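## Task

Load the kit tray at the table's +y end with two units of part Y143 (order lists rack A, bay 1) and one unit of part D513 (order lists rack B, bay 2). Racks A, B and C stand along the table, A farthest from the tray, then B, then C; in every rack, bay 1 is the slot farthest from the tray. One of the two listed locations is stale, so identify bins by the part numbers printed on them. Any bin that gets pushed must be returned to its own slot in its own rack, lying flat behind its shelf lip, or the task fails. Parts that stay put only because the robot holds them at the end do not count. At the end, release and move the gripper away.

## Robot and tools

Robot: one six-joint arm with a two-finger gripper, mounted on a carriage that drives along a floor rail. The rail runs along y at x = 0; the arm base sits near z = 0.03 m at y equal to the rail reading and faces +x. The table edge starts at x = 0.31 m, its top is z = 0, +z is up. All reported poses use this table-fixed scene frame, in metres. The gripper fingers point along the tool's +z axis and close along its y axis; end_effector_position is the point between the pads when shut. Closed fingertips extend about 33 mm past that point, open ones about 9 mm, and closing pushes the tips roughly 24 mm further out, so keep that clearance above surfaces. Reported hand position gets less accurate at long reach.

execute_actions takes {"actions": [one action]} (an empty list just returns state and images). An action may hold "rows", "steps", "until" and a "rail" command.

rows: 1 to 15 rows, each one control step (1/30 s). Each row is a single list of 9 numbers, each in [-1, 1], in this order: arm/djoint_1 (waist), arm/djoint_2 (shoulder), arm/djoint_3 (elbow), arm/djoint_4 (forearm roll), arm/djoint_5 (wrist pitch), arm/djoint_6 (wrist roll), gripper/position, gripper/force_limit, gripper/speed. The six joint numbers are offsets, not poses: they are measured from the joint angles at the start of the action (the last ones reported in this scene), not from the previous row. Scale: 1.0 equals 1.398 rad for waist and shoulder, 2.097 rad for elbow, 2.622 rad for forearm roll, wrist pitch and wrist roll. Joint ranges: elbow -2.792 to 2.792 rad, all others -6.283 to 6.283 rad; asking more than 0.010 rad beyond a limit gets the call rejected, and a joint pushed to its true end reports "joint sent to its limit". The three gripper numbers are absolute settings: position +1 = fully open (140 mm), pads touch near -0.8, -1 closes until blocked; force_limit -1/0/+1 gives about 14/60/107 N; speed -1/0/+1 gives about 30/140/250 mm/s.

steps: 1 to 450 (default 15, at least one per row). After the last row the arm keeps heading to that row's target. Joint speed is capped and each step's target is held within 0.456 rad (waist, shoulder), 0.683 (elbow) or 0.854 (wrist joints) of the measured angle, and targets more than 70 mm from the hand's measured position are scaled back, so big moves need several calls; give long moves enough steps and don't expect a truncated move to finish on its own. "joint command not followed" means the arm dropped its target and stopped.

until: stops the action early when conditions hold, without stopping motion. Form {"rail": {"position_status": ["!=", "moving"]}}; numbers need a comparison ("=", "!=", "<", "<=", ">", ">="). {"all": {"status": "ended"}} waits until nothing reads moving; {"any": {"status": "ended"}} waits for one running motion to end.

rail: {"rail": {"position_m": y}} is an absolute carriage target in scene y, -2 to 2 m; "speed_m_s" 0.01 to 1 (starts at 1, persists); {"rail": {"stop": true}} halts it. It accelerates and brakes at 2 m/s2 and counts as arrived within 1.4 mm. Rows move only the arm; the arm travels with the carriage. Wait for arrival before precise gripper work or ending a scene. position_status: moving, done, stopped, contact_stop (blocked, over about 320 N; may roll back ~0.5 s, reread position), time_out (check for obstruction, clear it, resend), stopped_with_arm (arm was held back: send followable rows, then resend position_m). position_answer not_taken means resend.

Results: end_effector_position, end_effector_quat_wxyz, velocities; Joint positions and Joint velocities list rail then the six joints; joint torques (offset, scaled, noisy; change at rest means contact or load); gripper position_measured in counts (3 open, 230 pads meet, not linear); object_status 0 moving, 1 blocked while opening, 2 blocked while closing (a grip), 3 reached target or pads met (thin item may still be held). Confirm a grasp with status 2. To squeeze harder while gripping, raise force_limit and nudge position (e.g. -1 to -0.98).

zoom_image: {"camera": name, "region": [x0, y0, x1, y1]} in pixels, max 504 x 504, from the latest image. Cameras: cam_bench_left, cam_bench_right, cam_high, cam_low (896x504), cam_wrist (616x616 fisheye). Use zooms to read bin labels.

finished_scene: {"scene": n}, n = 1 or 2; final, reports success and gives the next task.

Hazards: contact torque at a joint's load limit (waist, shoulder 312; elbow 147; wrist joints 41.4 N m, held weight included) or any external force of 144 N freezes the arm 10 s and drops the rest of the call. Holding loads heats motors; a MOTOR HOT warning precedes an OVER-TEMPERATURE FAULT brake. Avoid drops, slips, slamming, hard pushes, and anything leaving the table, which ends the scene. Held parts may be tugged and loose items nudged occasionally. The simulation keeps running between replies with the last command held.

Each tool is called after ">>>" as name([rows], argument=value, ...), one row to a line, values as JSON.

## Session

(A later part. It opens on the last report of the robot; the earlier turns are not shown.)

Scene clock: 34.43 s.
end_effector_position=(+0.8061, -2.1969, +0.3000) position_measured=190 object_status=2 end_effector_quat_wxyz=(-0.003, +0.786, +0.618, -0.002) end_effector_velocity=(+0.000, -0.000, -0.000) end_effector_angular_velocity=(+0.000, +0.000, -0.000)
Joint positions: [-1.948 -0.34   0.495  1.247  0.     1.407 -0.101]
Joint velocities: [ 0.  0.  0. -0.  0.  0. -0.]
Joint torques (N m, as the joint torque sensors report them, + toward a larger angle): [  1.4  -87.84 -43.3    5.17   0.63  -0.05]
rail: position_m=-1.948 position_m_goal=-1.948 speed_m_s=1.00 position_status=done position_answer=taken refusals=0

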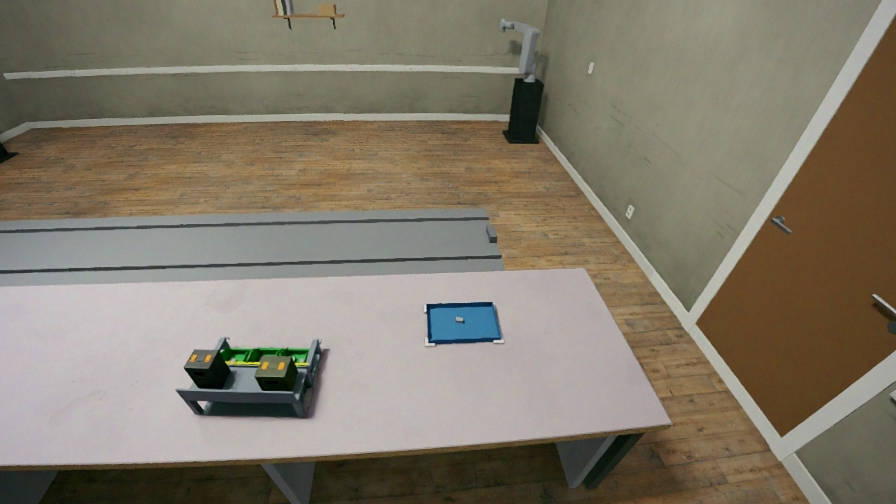

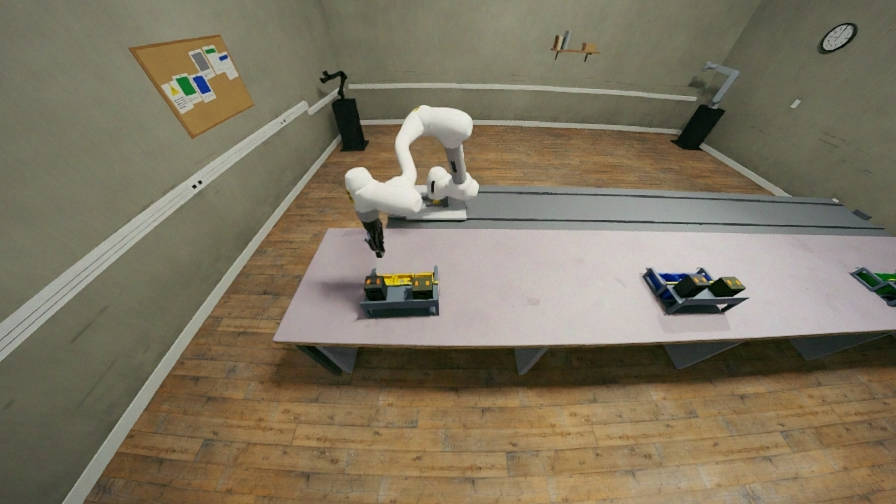

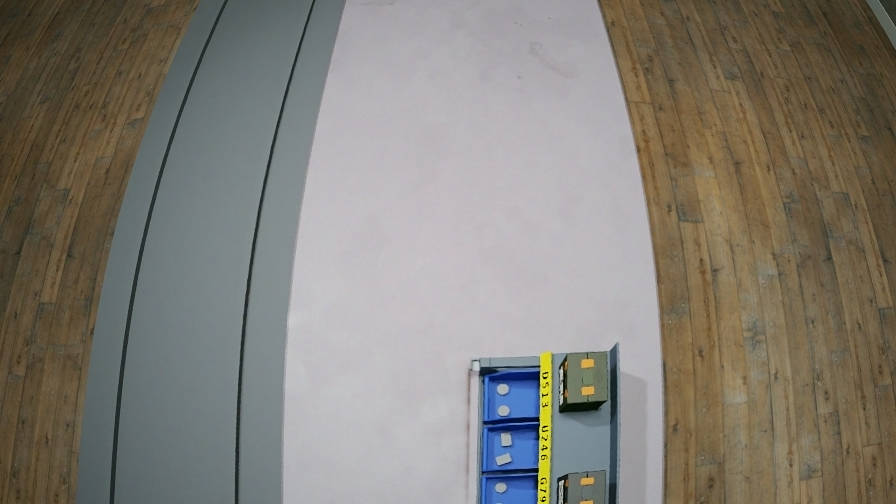

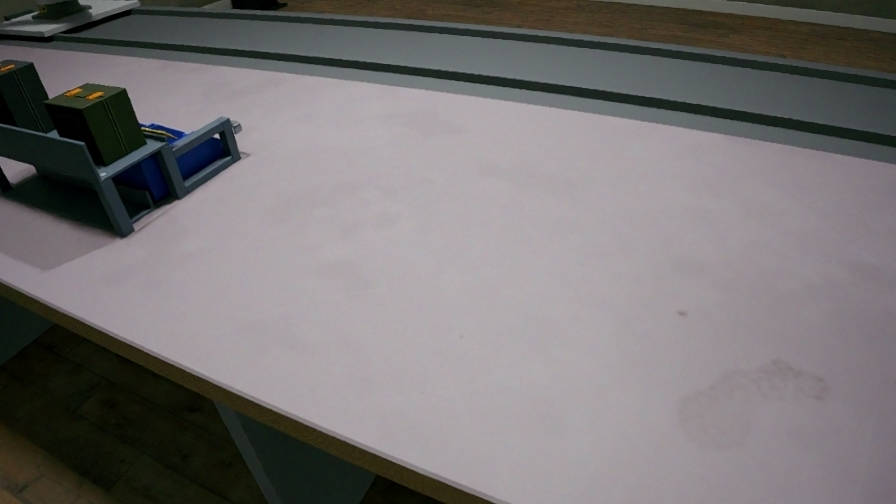

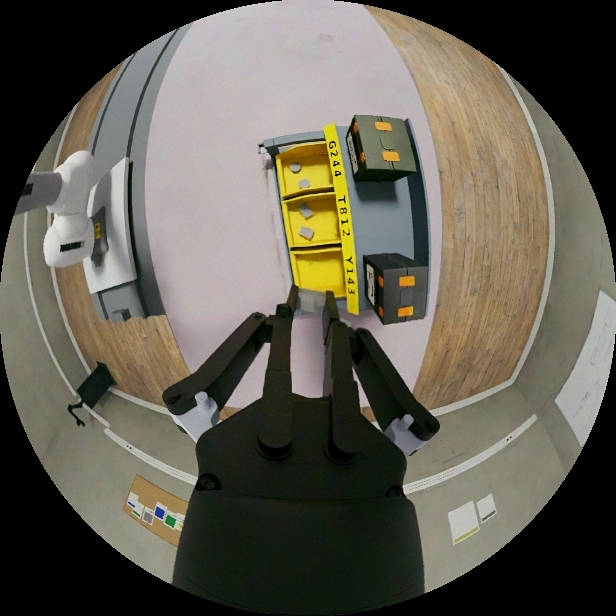

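>>> execute_actions([
  {"rows":[[0.73,0,0,0,0,0.356,-1,0,-0.5]],"steps":200,"rail":{"position_m":1.42},"until":{"rail":{"position_status":["!=","moving"]}}},
])

>>> execute_actions([
  {"rows":[[0,0.1117,0.1155,0,-0.1513,0,-1,0,-0.5]],"steps":35},
])

>>> execute_actions([
  {"rows":[[0,0,0,0,0,0,-0.3,0,-0.5]],"steps":12},
])

>>> execute_actions([
  {"rows":[[0,-0.1117,-0.1155,0,0.1513,0,-0.3,0,0]],"steps":34},
])

>>> execute_actions([
  {"rows":[[-0.73,0,0,0,0,-0.39,-0.3,0,0]],"steps":75,"rail":{"position_m":-0.2}},
])

Scene clock: 46.10 s.
end_effector_position=(+0.6336, +1.9780, +0.3000) position_measured=190 object_status=2 end_effector_quat_wxyz=(-0.000, +0.759, +0.651, -0.004) end_effector_velocity=(+0.001, -0.008, -0.000) end_effector_angular_velocity=(-0.000, +0.000, -0.002)
Joint positions: [1.421 0.68  0.495 1.247 0.    1.407 0.832]
Joint velocities: [-0.006 -0.002 -0.     0.001 -0.     0.    -0.   ]
Joint torques (N m, as the joint torque sensors report them, + toward a larger angle): [  -9.44 -100.76  -43.21    4.7     0.6    -0.25]
rail: position_m=1.421 position_m_goal=1.420 speed_m_s=1.00 position_status=done position_answer=taken refusals=0

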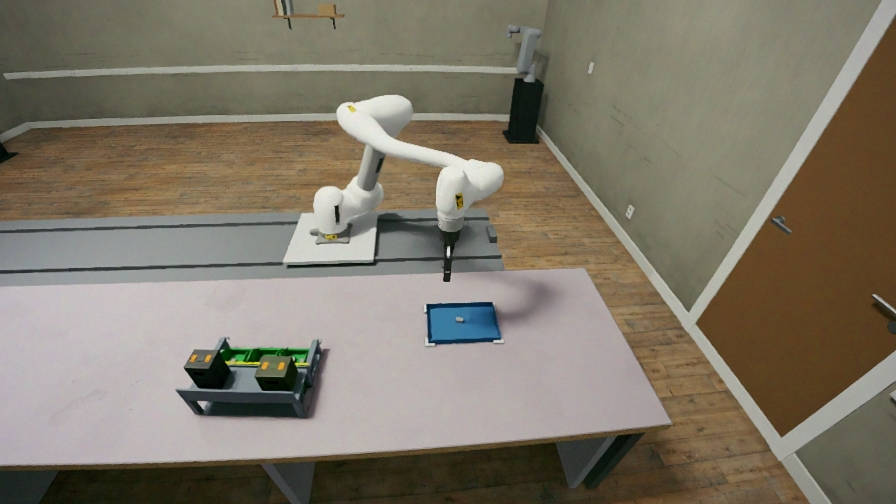

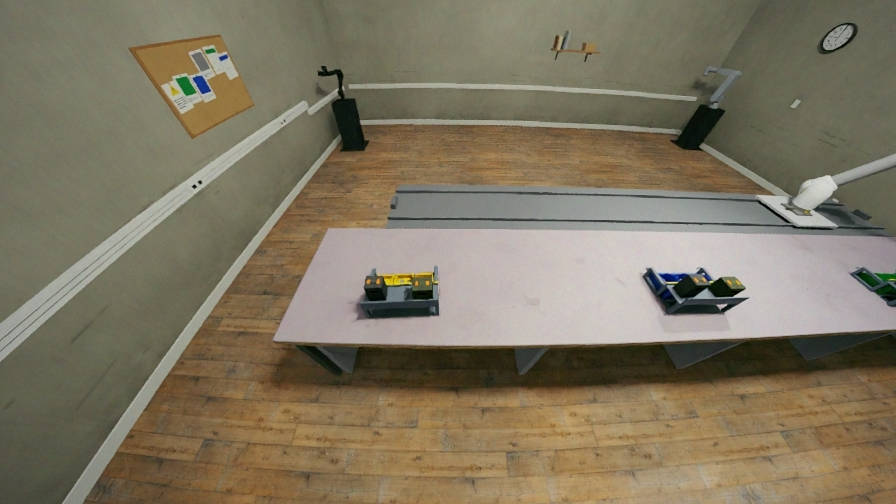

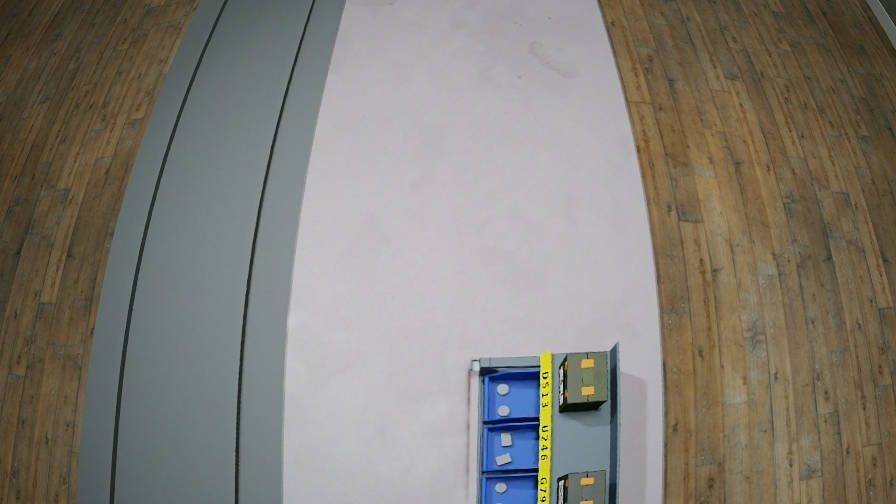

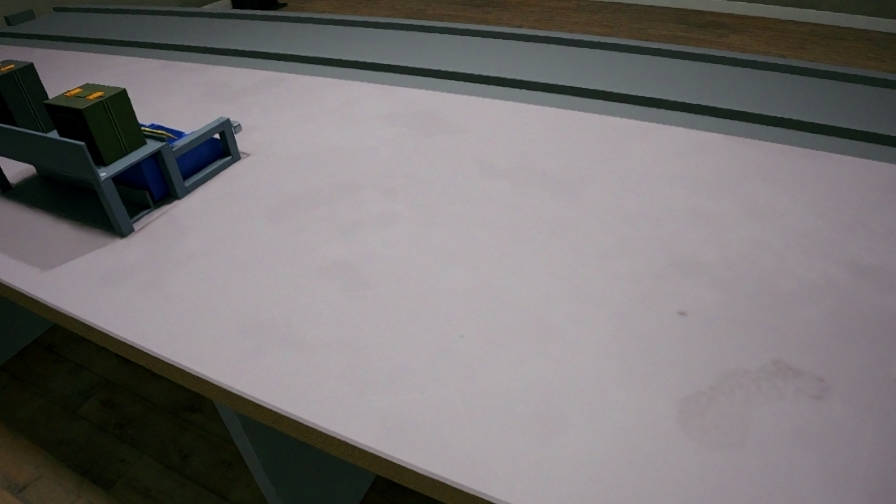

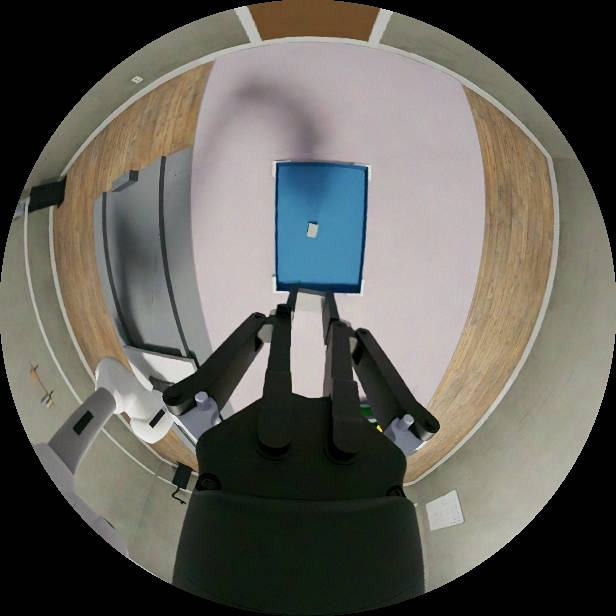

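Scene clock: 47.27 s.
end_effector_position=(+0.6340, +1.9774, +0.0413) position_measured=190 object_status=2 end_effector_quat_wxyz=(-0.000, +0.759, +0.651, -0.005) end_effector_velocity=(-0.000, -0.000, +0.000) end_effector_angular_velocity=(-0.000, +0.000, +0.000)
Joint positions: [1.42  0.68  0.651 1.489 0.    1.01  0.832]
Joint velocities: [ 0.  0. -0.  0. -0. -0. -0.]
Joint torques (N m, as the joint torque sensors report them, + toward a larger angle): [  2.22 -97.66 -35.59   3.91   1.14  -0.45]
rail: position_m=1.420 position_m_goal=1.420 speed_m_s=1.00 position_status=done position_answer=taken refusals=0

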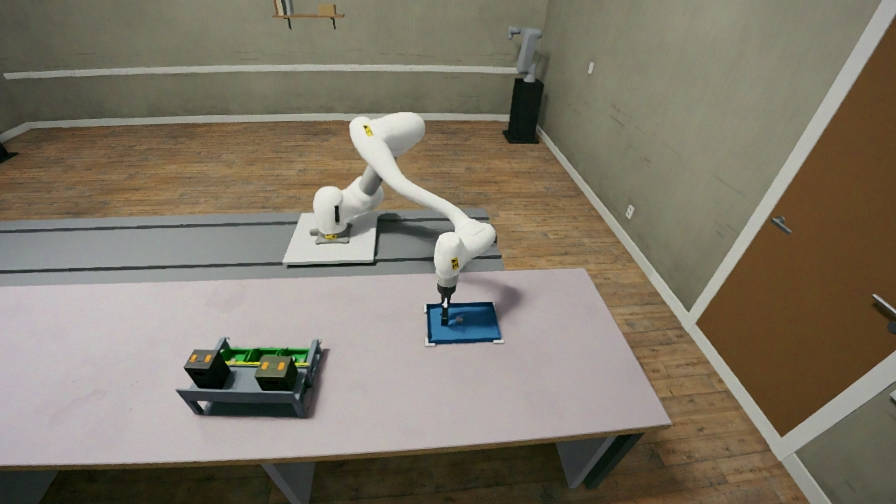

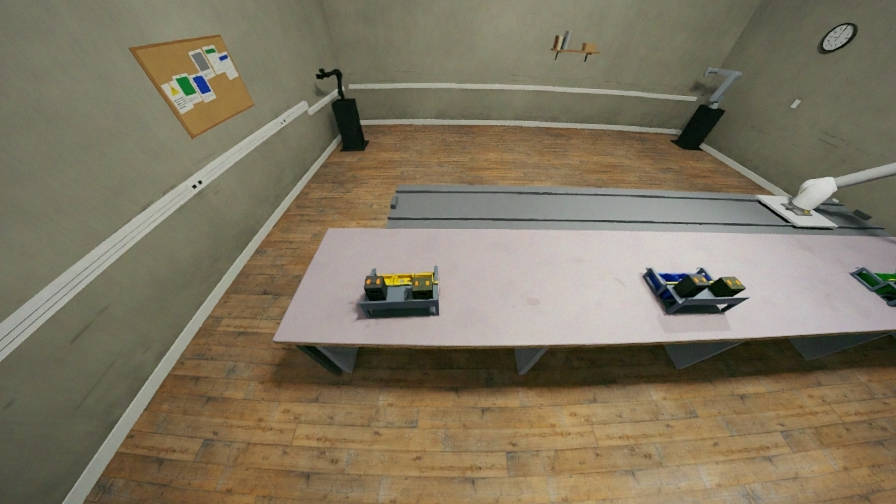

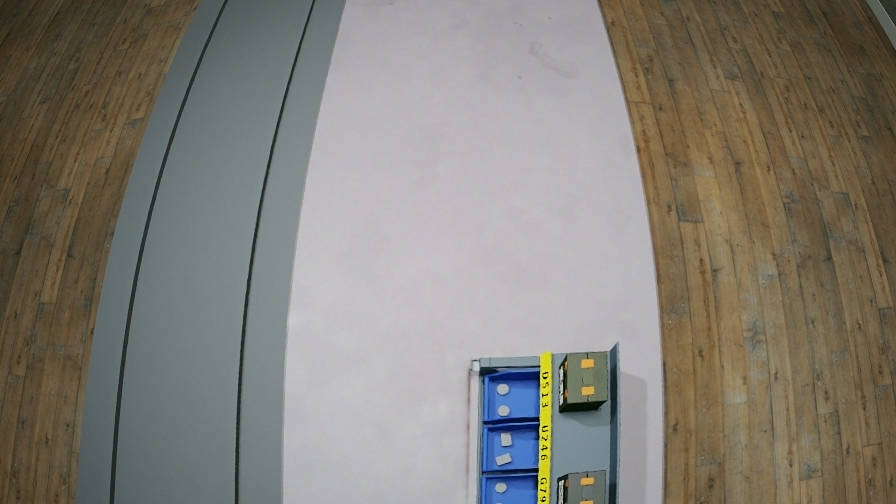

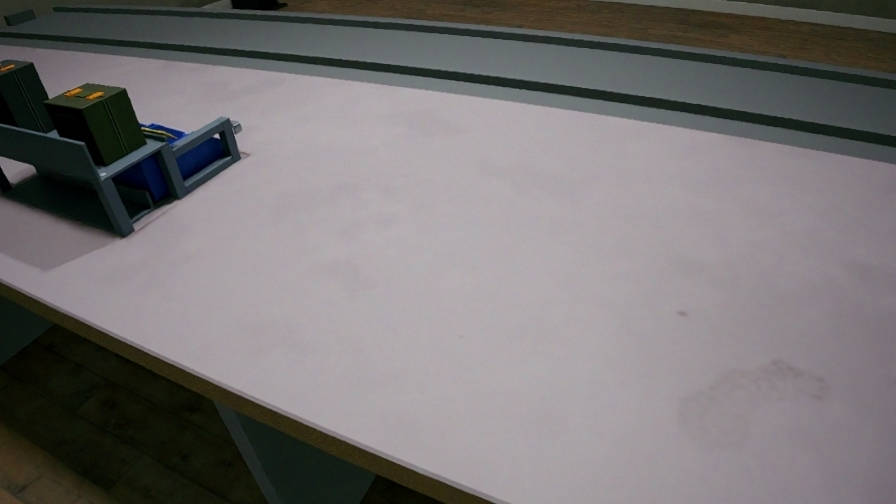

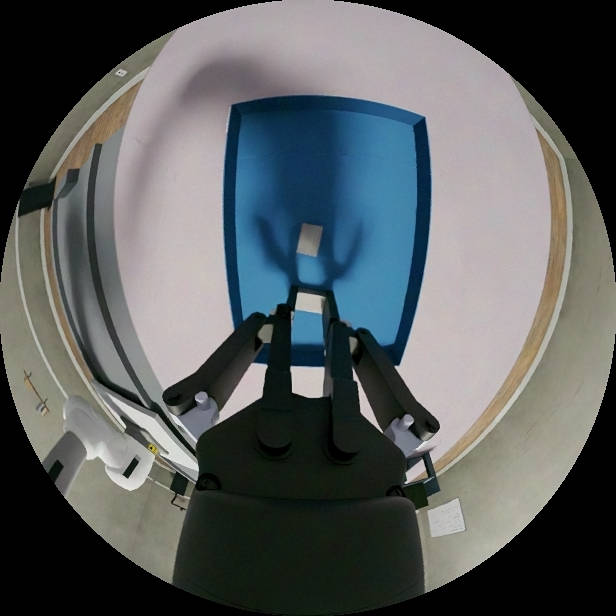

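Scene clock: 47.67 s.
end_effector_position=(+0.6340, +1.9774, +0.0413) position_measured=167 object_status=0 end_effector_quat_wxyz=(-0.000, +0.759, +0.651, -0.005) end_effector_velocity=(+0.000, +0.000, +0.000) end_effector_angular_velocity=(+0.000, -0.000, -0.000)
Joint positions: [1.42  0.68  0.651 1.489 0.    1.01  0.832]
Joint velocities: [ 0. -0. -0. -0.  0. -0. -0.]
Joint torques (N m, as the joint torque sensors report them, + toward a larger angle): [  1.06 -97.04 -36.16   4.36   0.83   0.04]
rail: position_m=1.420 position_m_goal=1.420 speed_m_s=1.00 position_status=done position_answer=taken refusals=0

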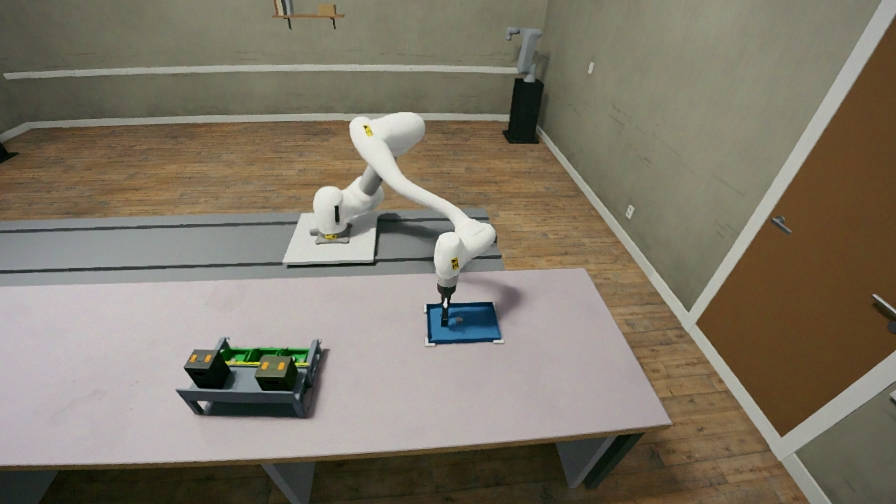

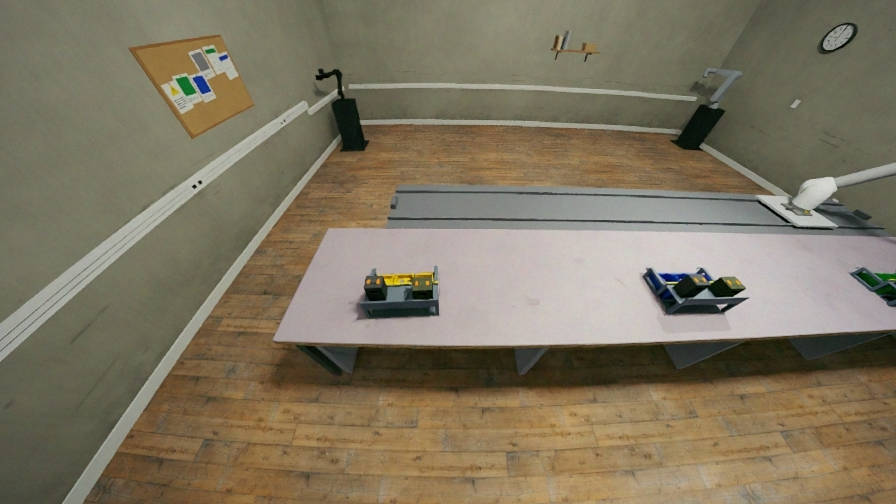

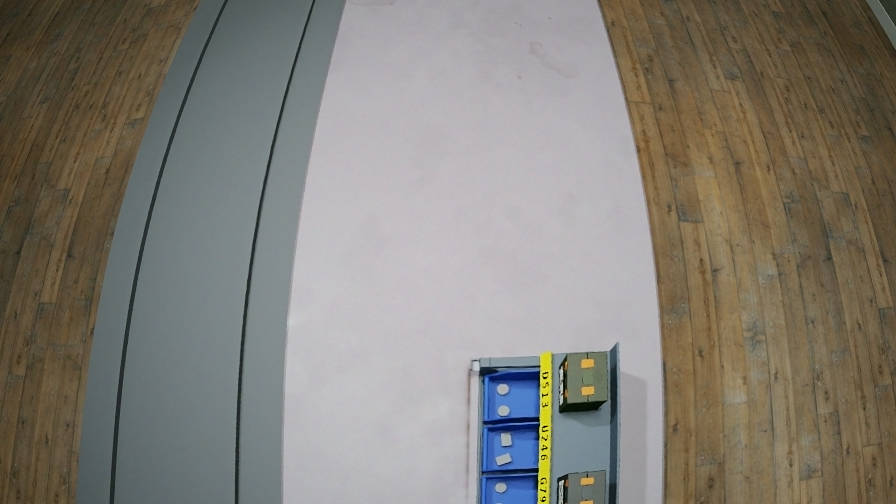

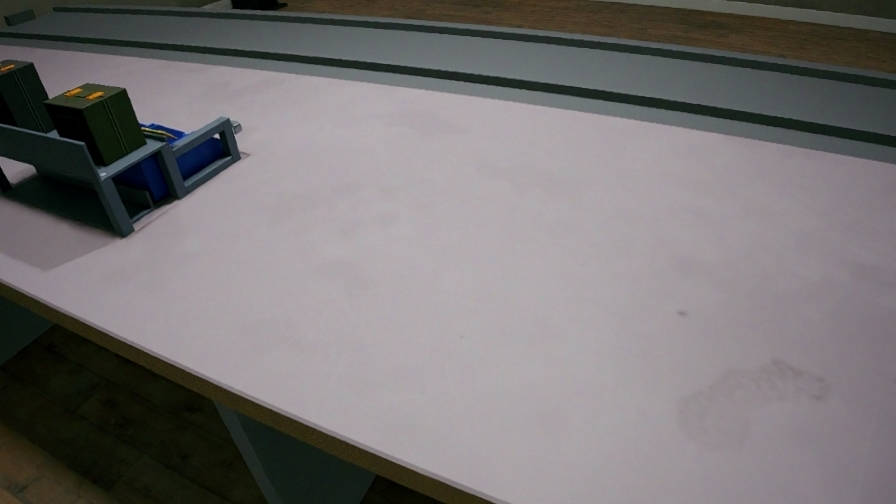

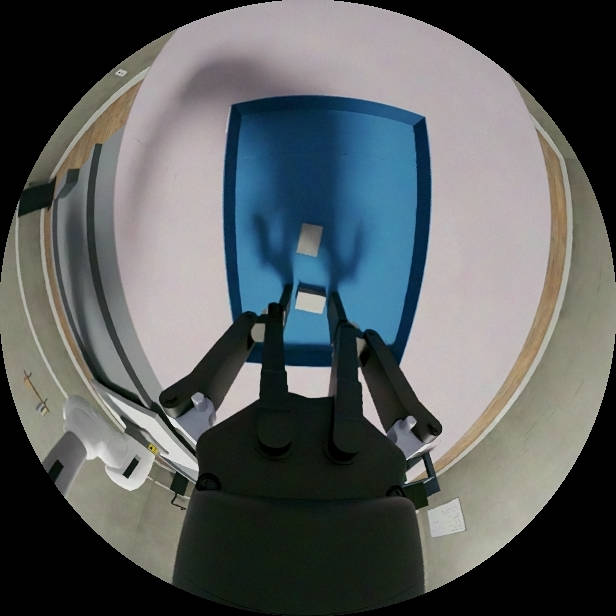

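Scene clock: 48.80 s.
end_effector_position=(+0.6335, +1.9770, +0.3000) position_measured=167 object_status=3 end_effector_quat_wxyz=(-0.000, +0.759, +0.651, -0.004) end_effector_velocity=(+0.000, +0.000, -0.000) end_effector_angular_velocity=(-0.000, +0.000, +0.000)
Joint positions: [1.42  0.68  0.495 1.247 0.    1.407 0.832]
Joint velocities: [ 0. -0.  0. -0. -0.  0. -0.]
Joint torques (N m, as the joint torque sensors report them, + toward a larger angle): [  2.16 -87.85 -41.22   4.61   0.67  -0.01]
rail: position_m=1.420 position_m_goal=1.420 speed_m_s=1.00 position_status=done position_answer=taken refusals=0

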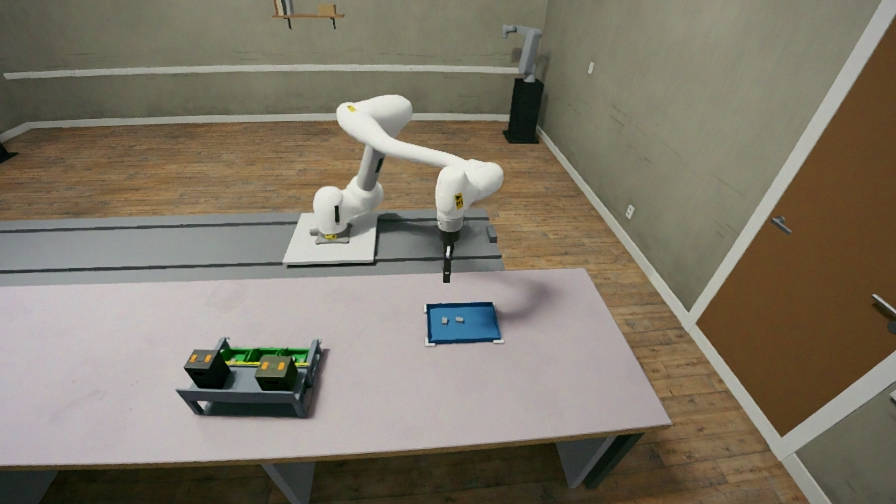

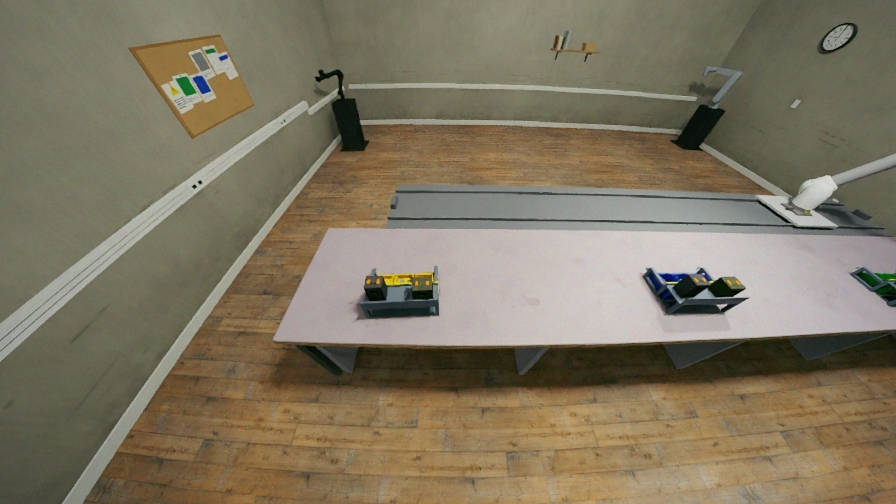

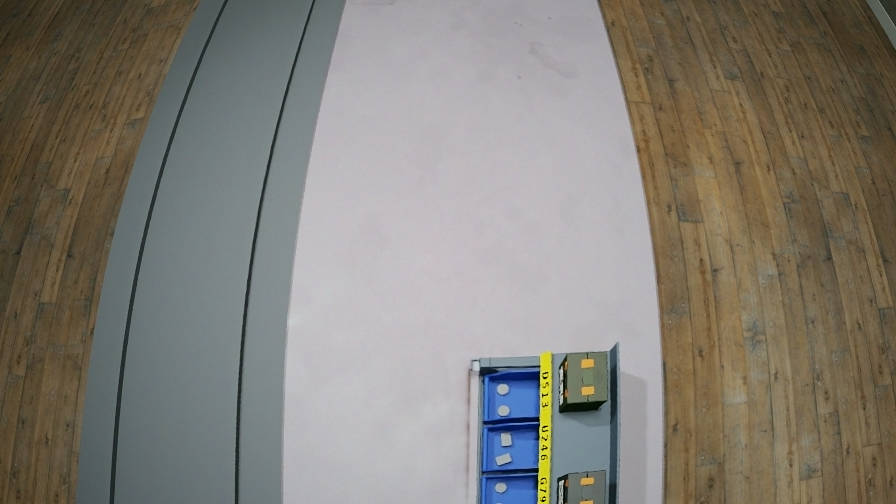

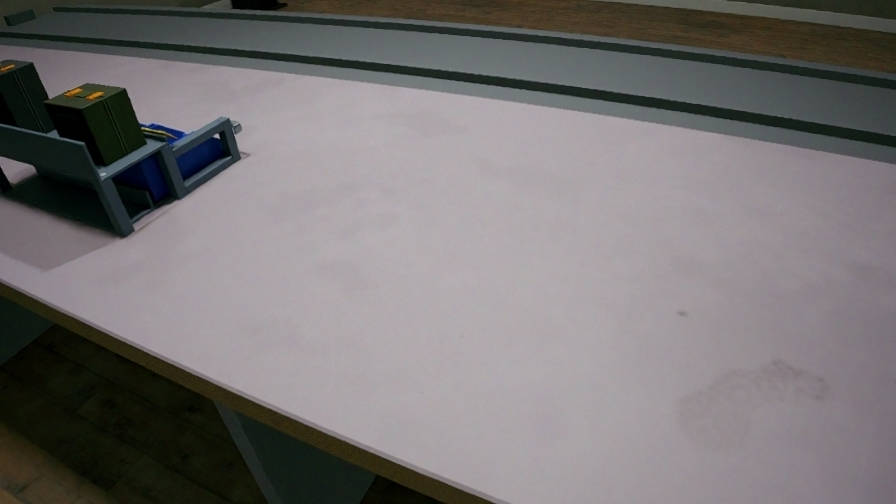

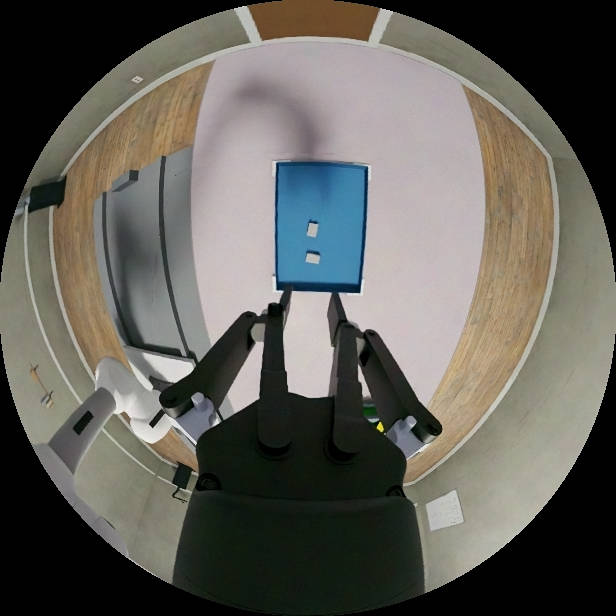

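Scene clock: 51.30 s.
end_effector_position=(+0.8062, -0.4488, +0.3001) position_measured=167 object_status=3 end_effector_quat_wxyz=(-0.003, +0.758, +0.652, -0.002) end_effector_velocity=(-0.000, -0.001, +0.000) end_effector_angular_velocity=(-0.000, -0.000, -0.002)
Joint positions: [-0.2   -0.34   0.495  1.247  0.     1.407 -0.19 ]
Joint velocities: [ 0.    -0.002 -0.    -0.     0.    -0.     0.   ]
Joint torques (N m, as the joint torque sensors report them, + toward a larger angle): [ -0.48 -88.16 -42.96   4.71   0.64  -0.14]
rail: position_m=-0.200 position_m_goal=-0.200 speed_m_s=1.00 position_status=done position_answer=taken refusals=0

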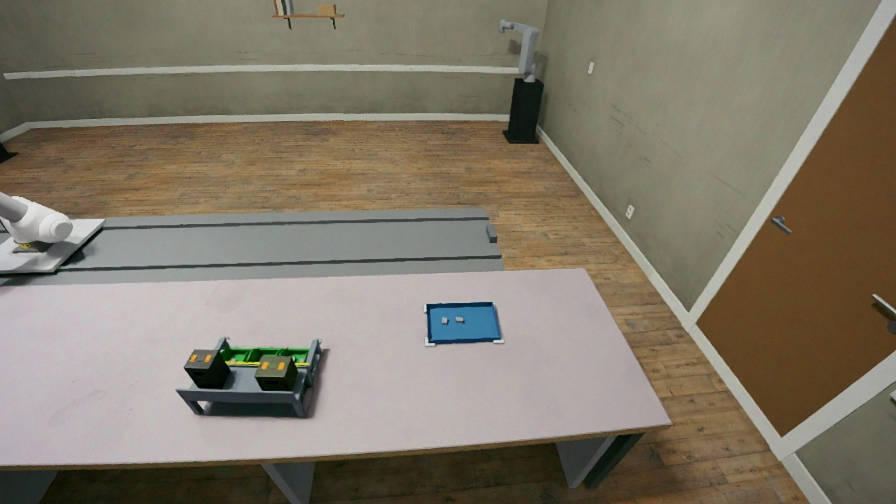

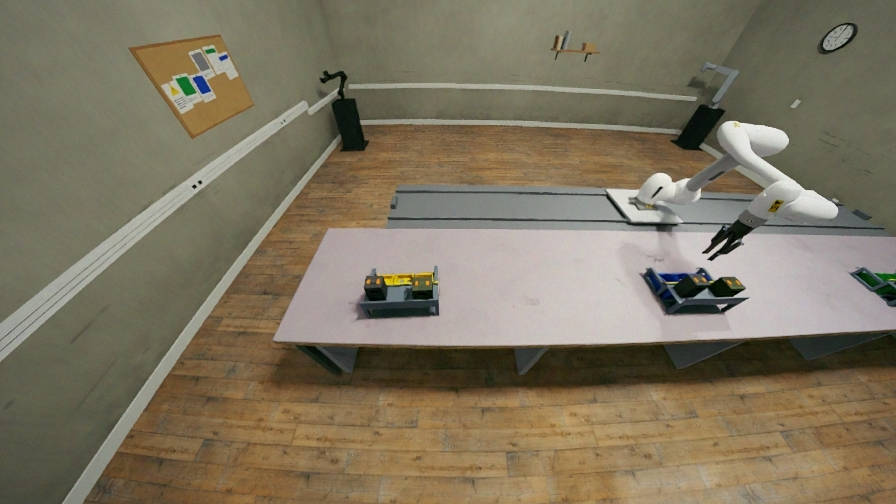

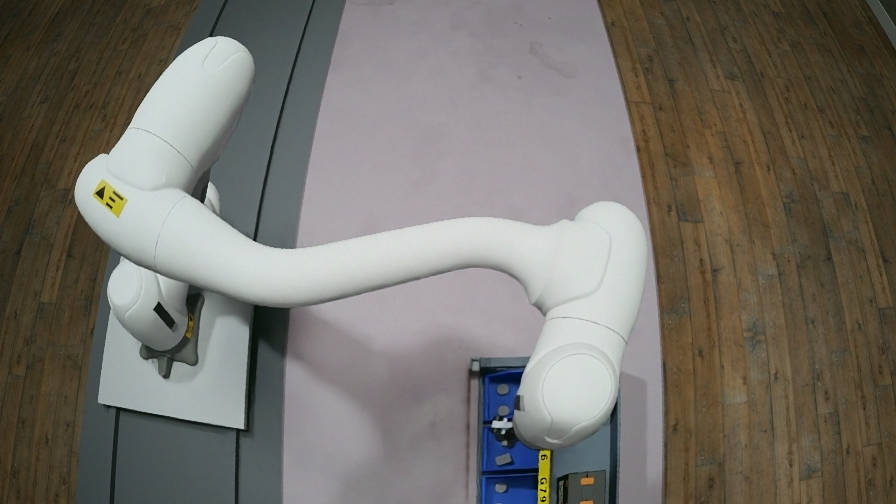

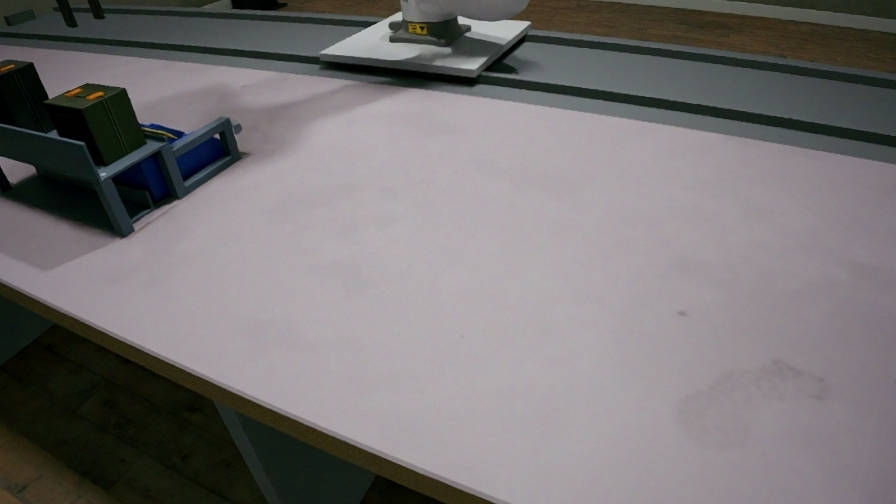

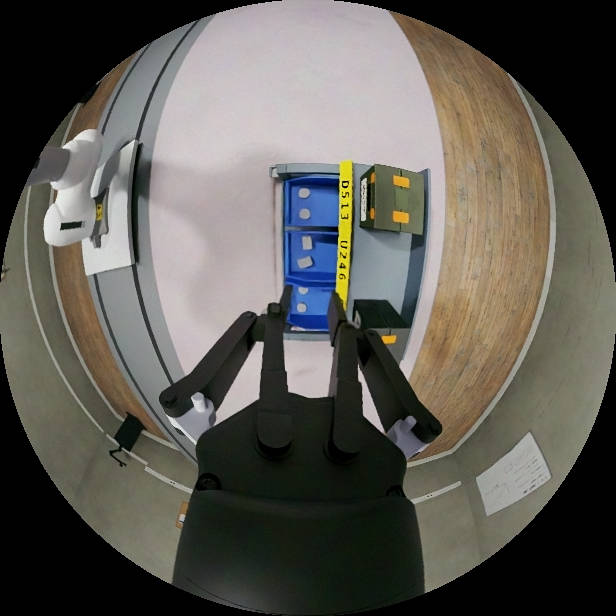

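>>> execute_actions([
  {"rows":[[-0.0465,0,0,0,0,-0.03,-0.3,0,0],[-0.0465,0,0,0,0,-0.03,-0.3,0,0],[-0.0465,0,0,0,0,-0.03,-0.3,0,0],[-0.0465,0,0,0,0,-0.03,-0.3,0,0],[-0.0465,0,0,0,0,-0.03,-0.3,0,0],[-0.0465,0,0,0,0,-0.03,-0.3,0,0],[-0.0465,0.0808,0.0935,0,-0.1167,-0.03,-0.3,0,0]],"steps":38,"rail":{"position_m":-0.04}},
])

Scene clock: 54.00 s.
end_effector_position=(+0.7915, -0.3418, +0.1004) position_measured=167 object_status=3 end_effector_quat_wxyz=(-0.005, +0.754, +0.657, -0.002) end_effector_velocity=(+0.000, +0.001, +0.000) end_effector_angular_velocity=(+0.000, +0.000, +0.001)
Joint positions: [-0.04  -0.405  0.608  1.443  0.     1.101 -0.269]
Joint velocities: [-0.     0.001 -0.     0.     0.    -0.    -0.   ]
Joint torques (N m, as the joint torque sensors report them, + toward a larger angle): [  3.25 -94.63 -37.84   4.47   0.74  -0.16]
rail: position_m=-0.040 position_m_goal=-0.040 speed_m_s=1.00 position_status=done position_answer=taken refusals=0

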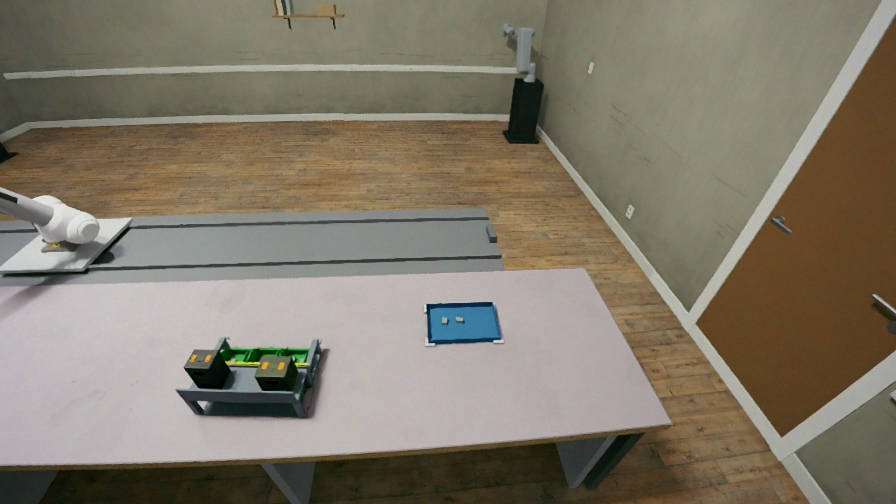

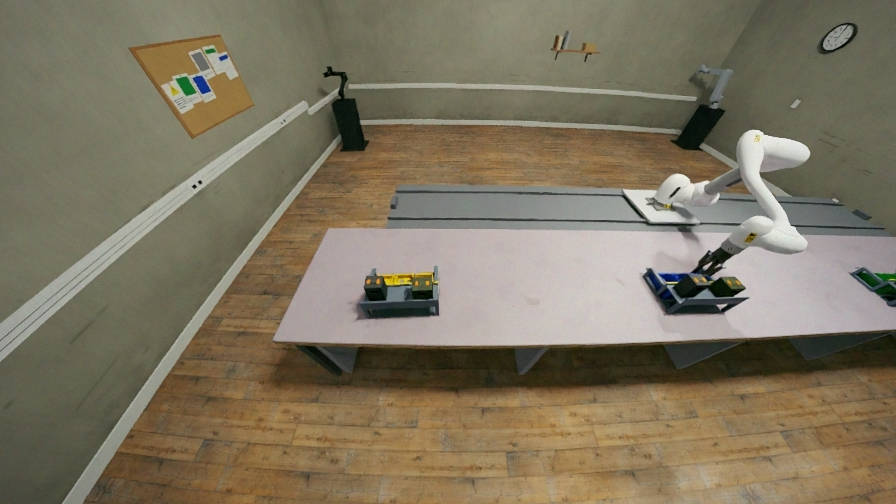

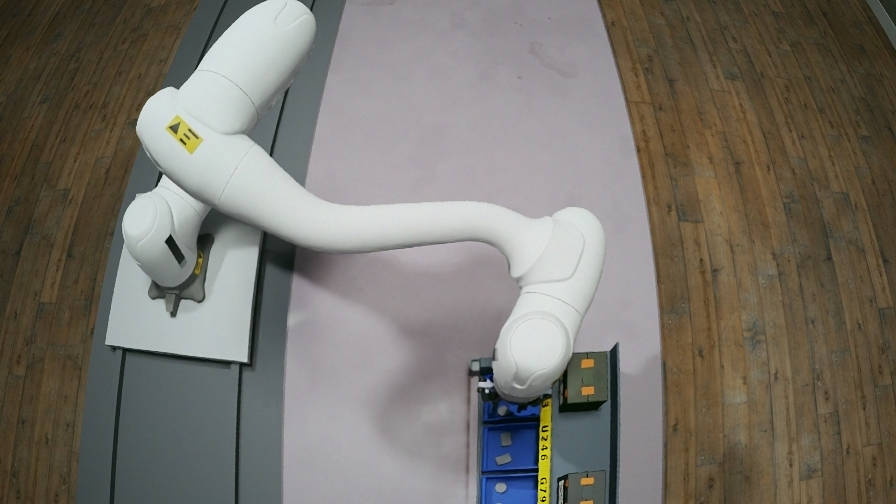

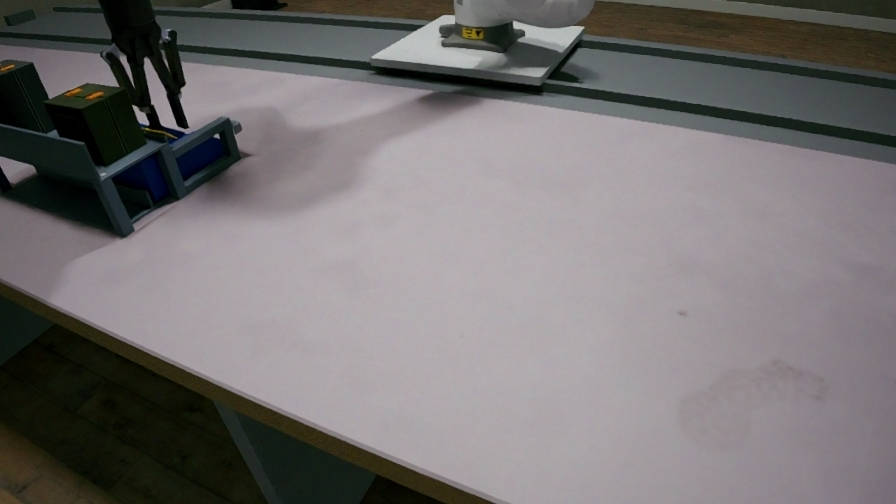

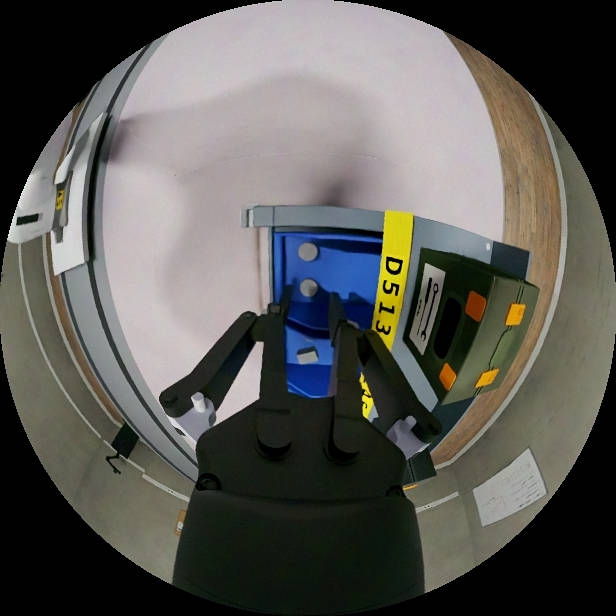

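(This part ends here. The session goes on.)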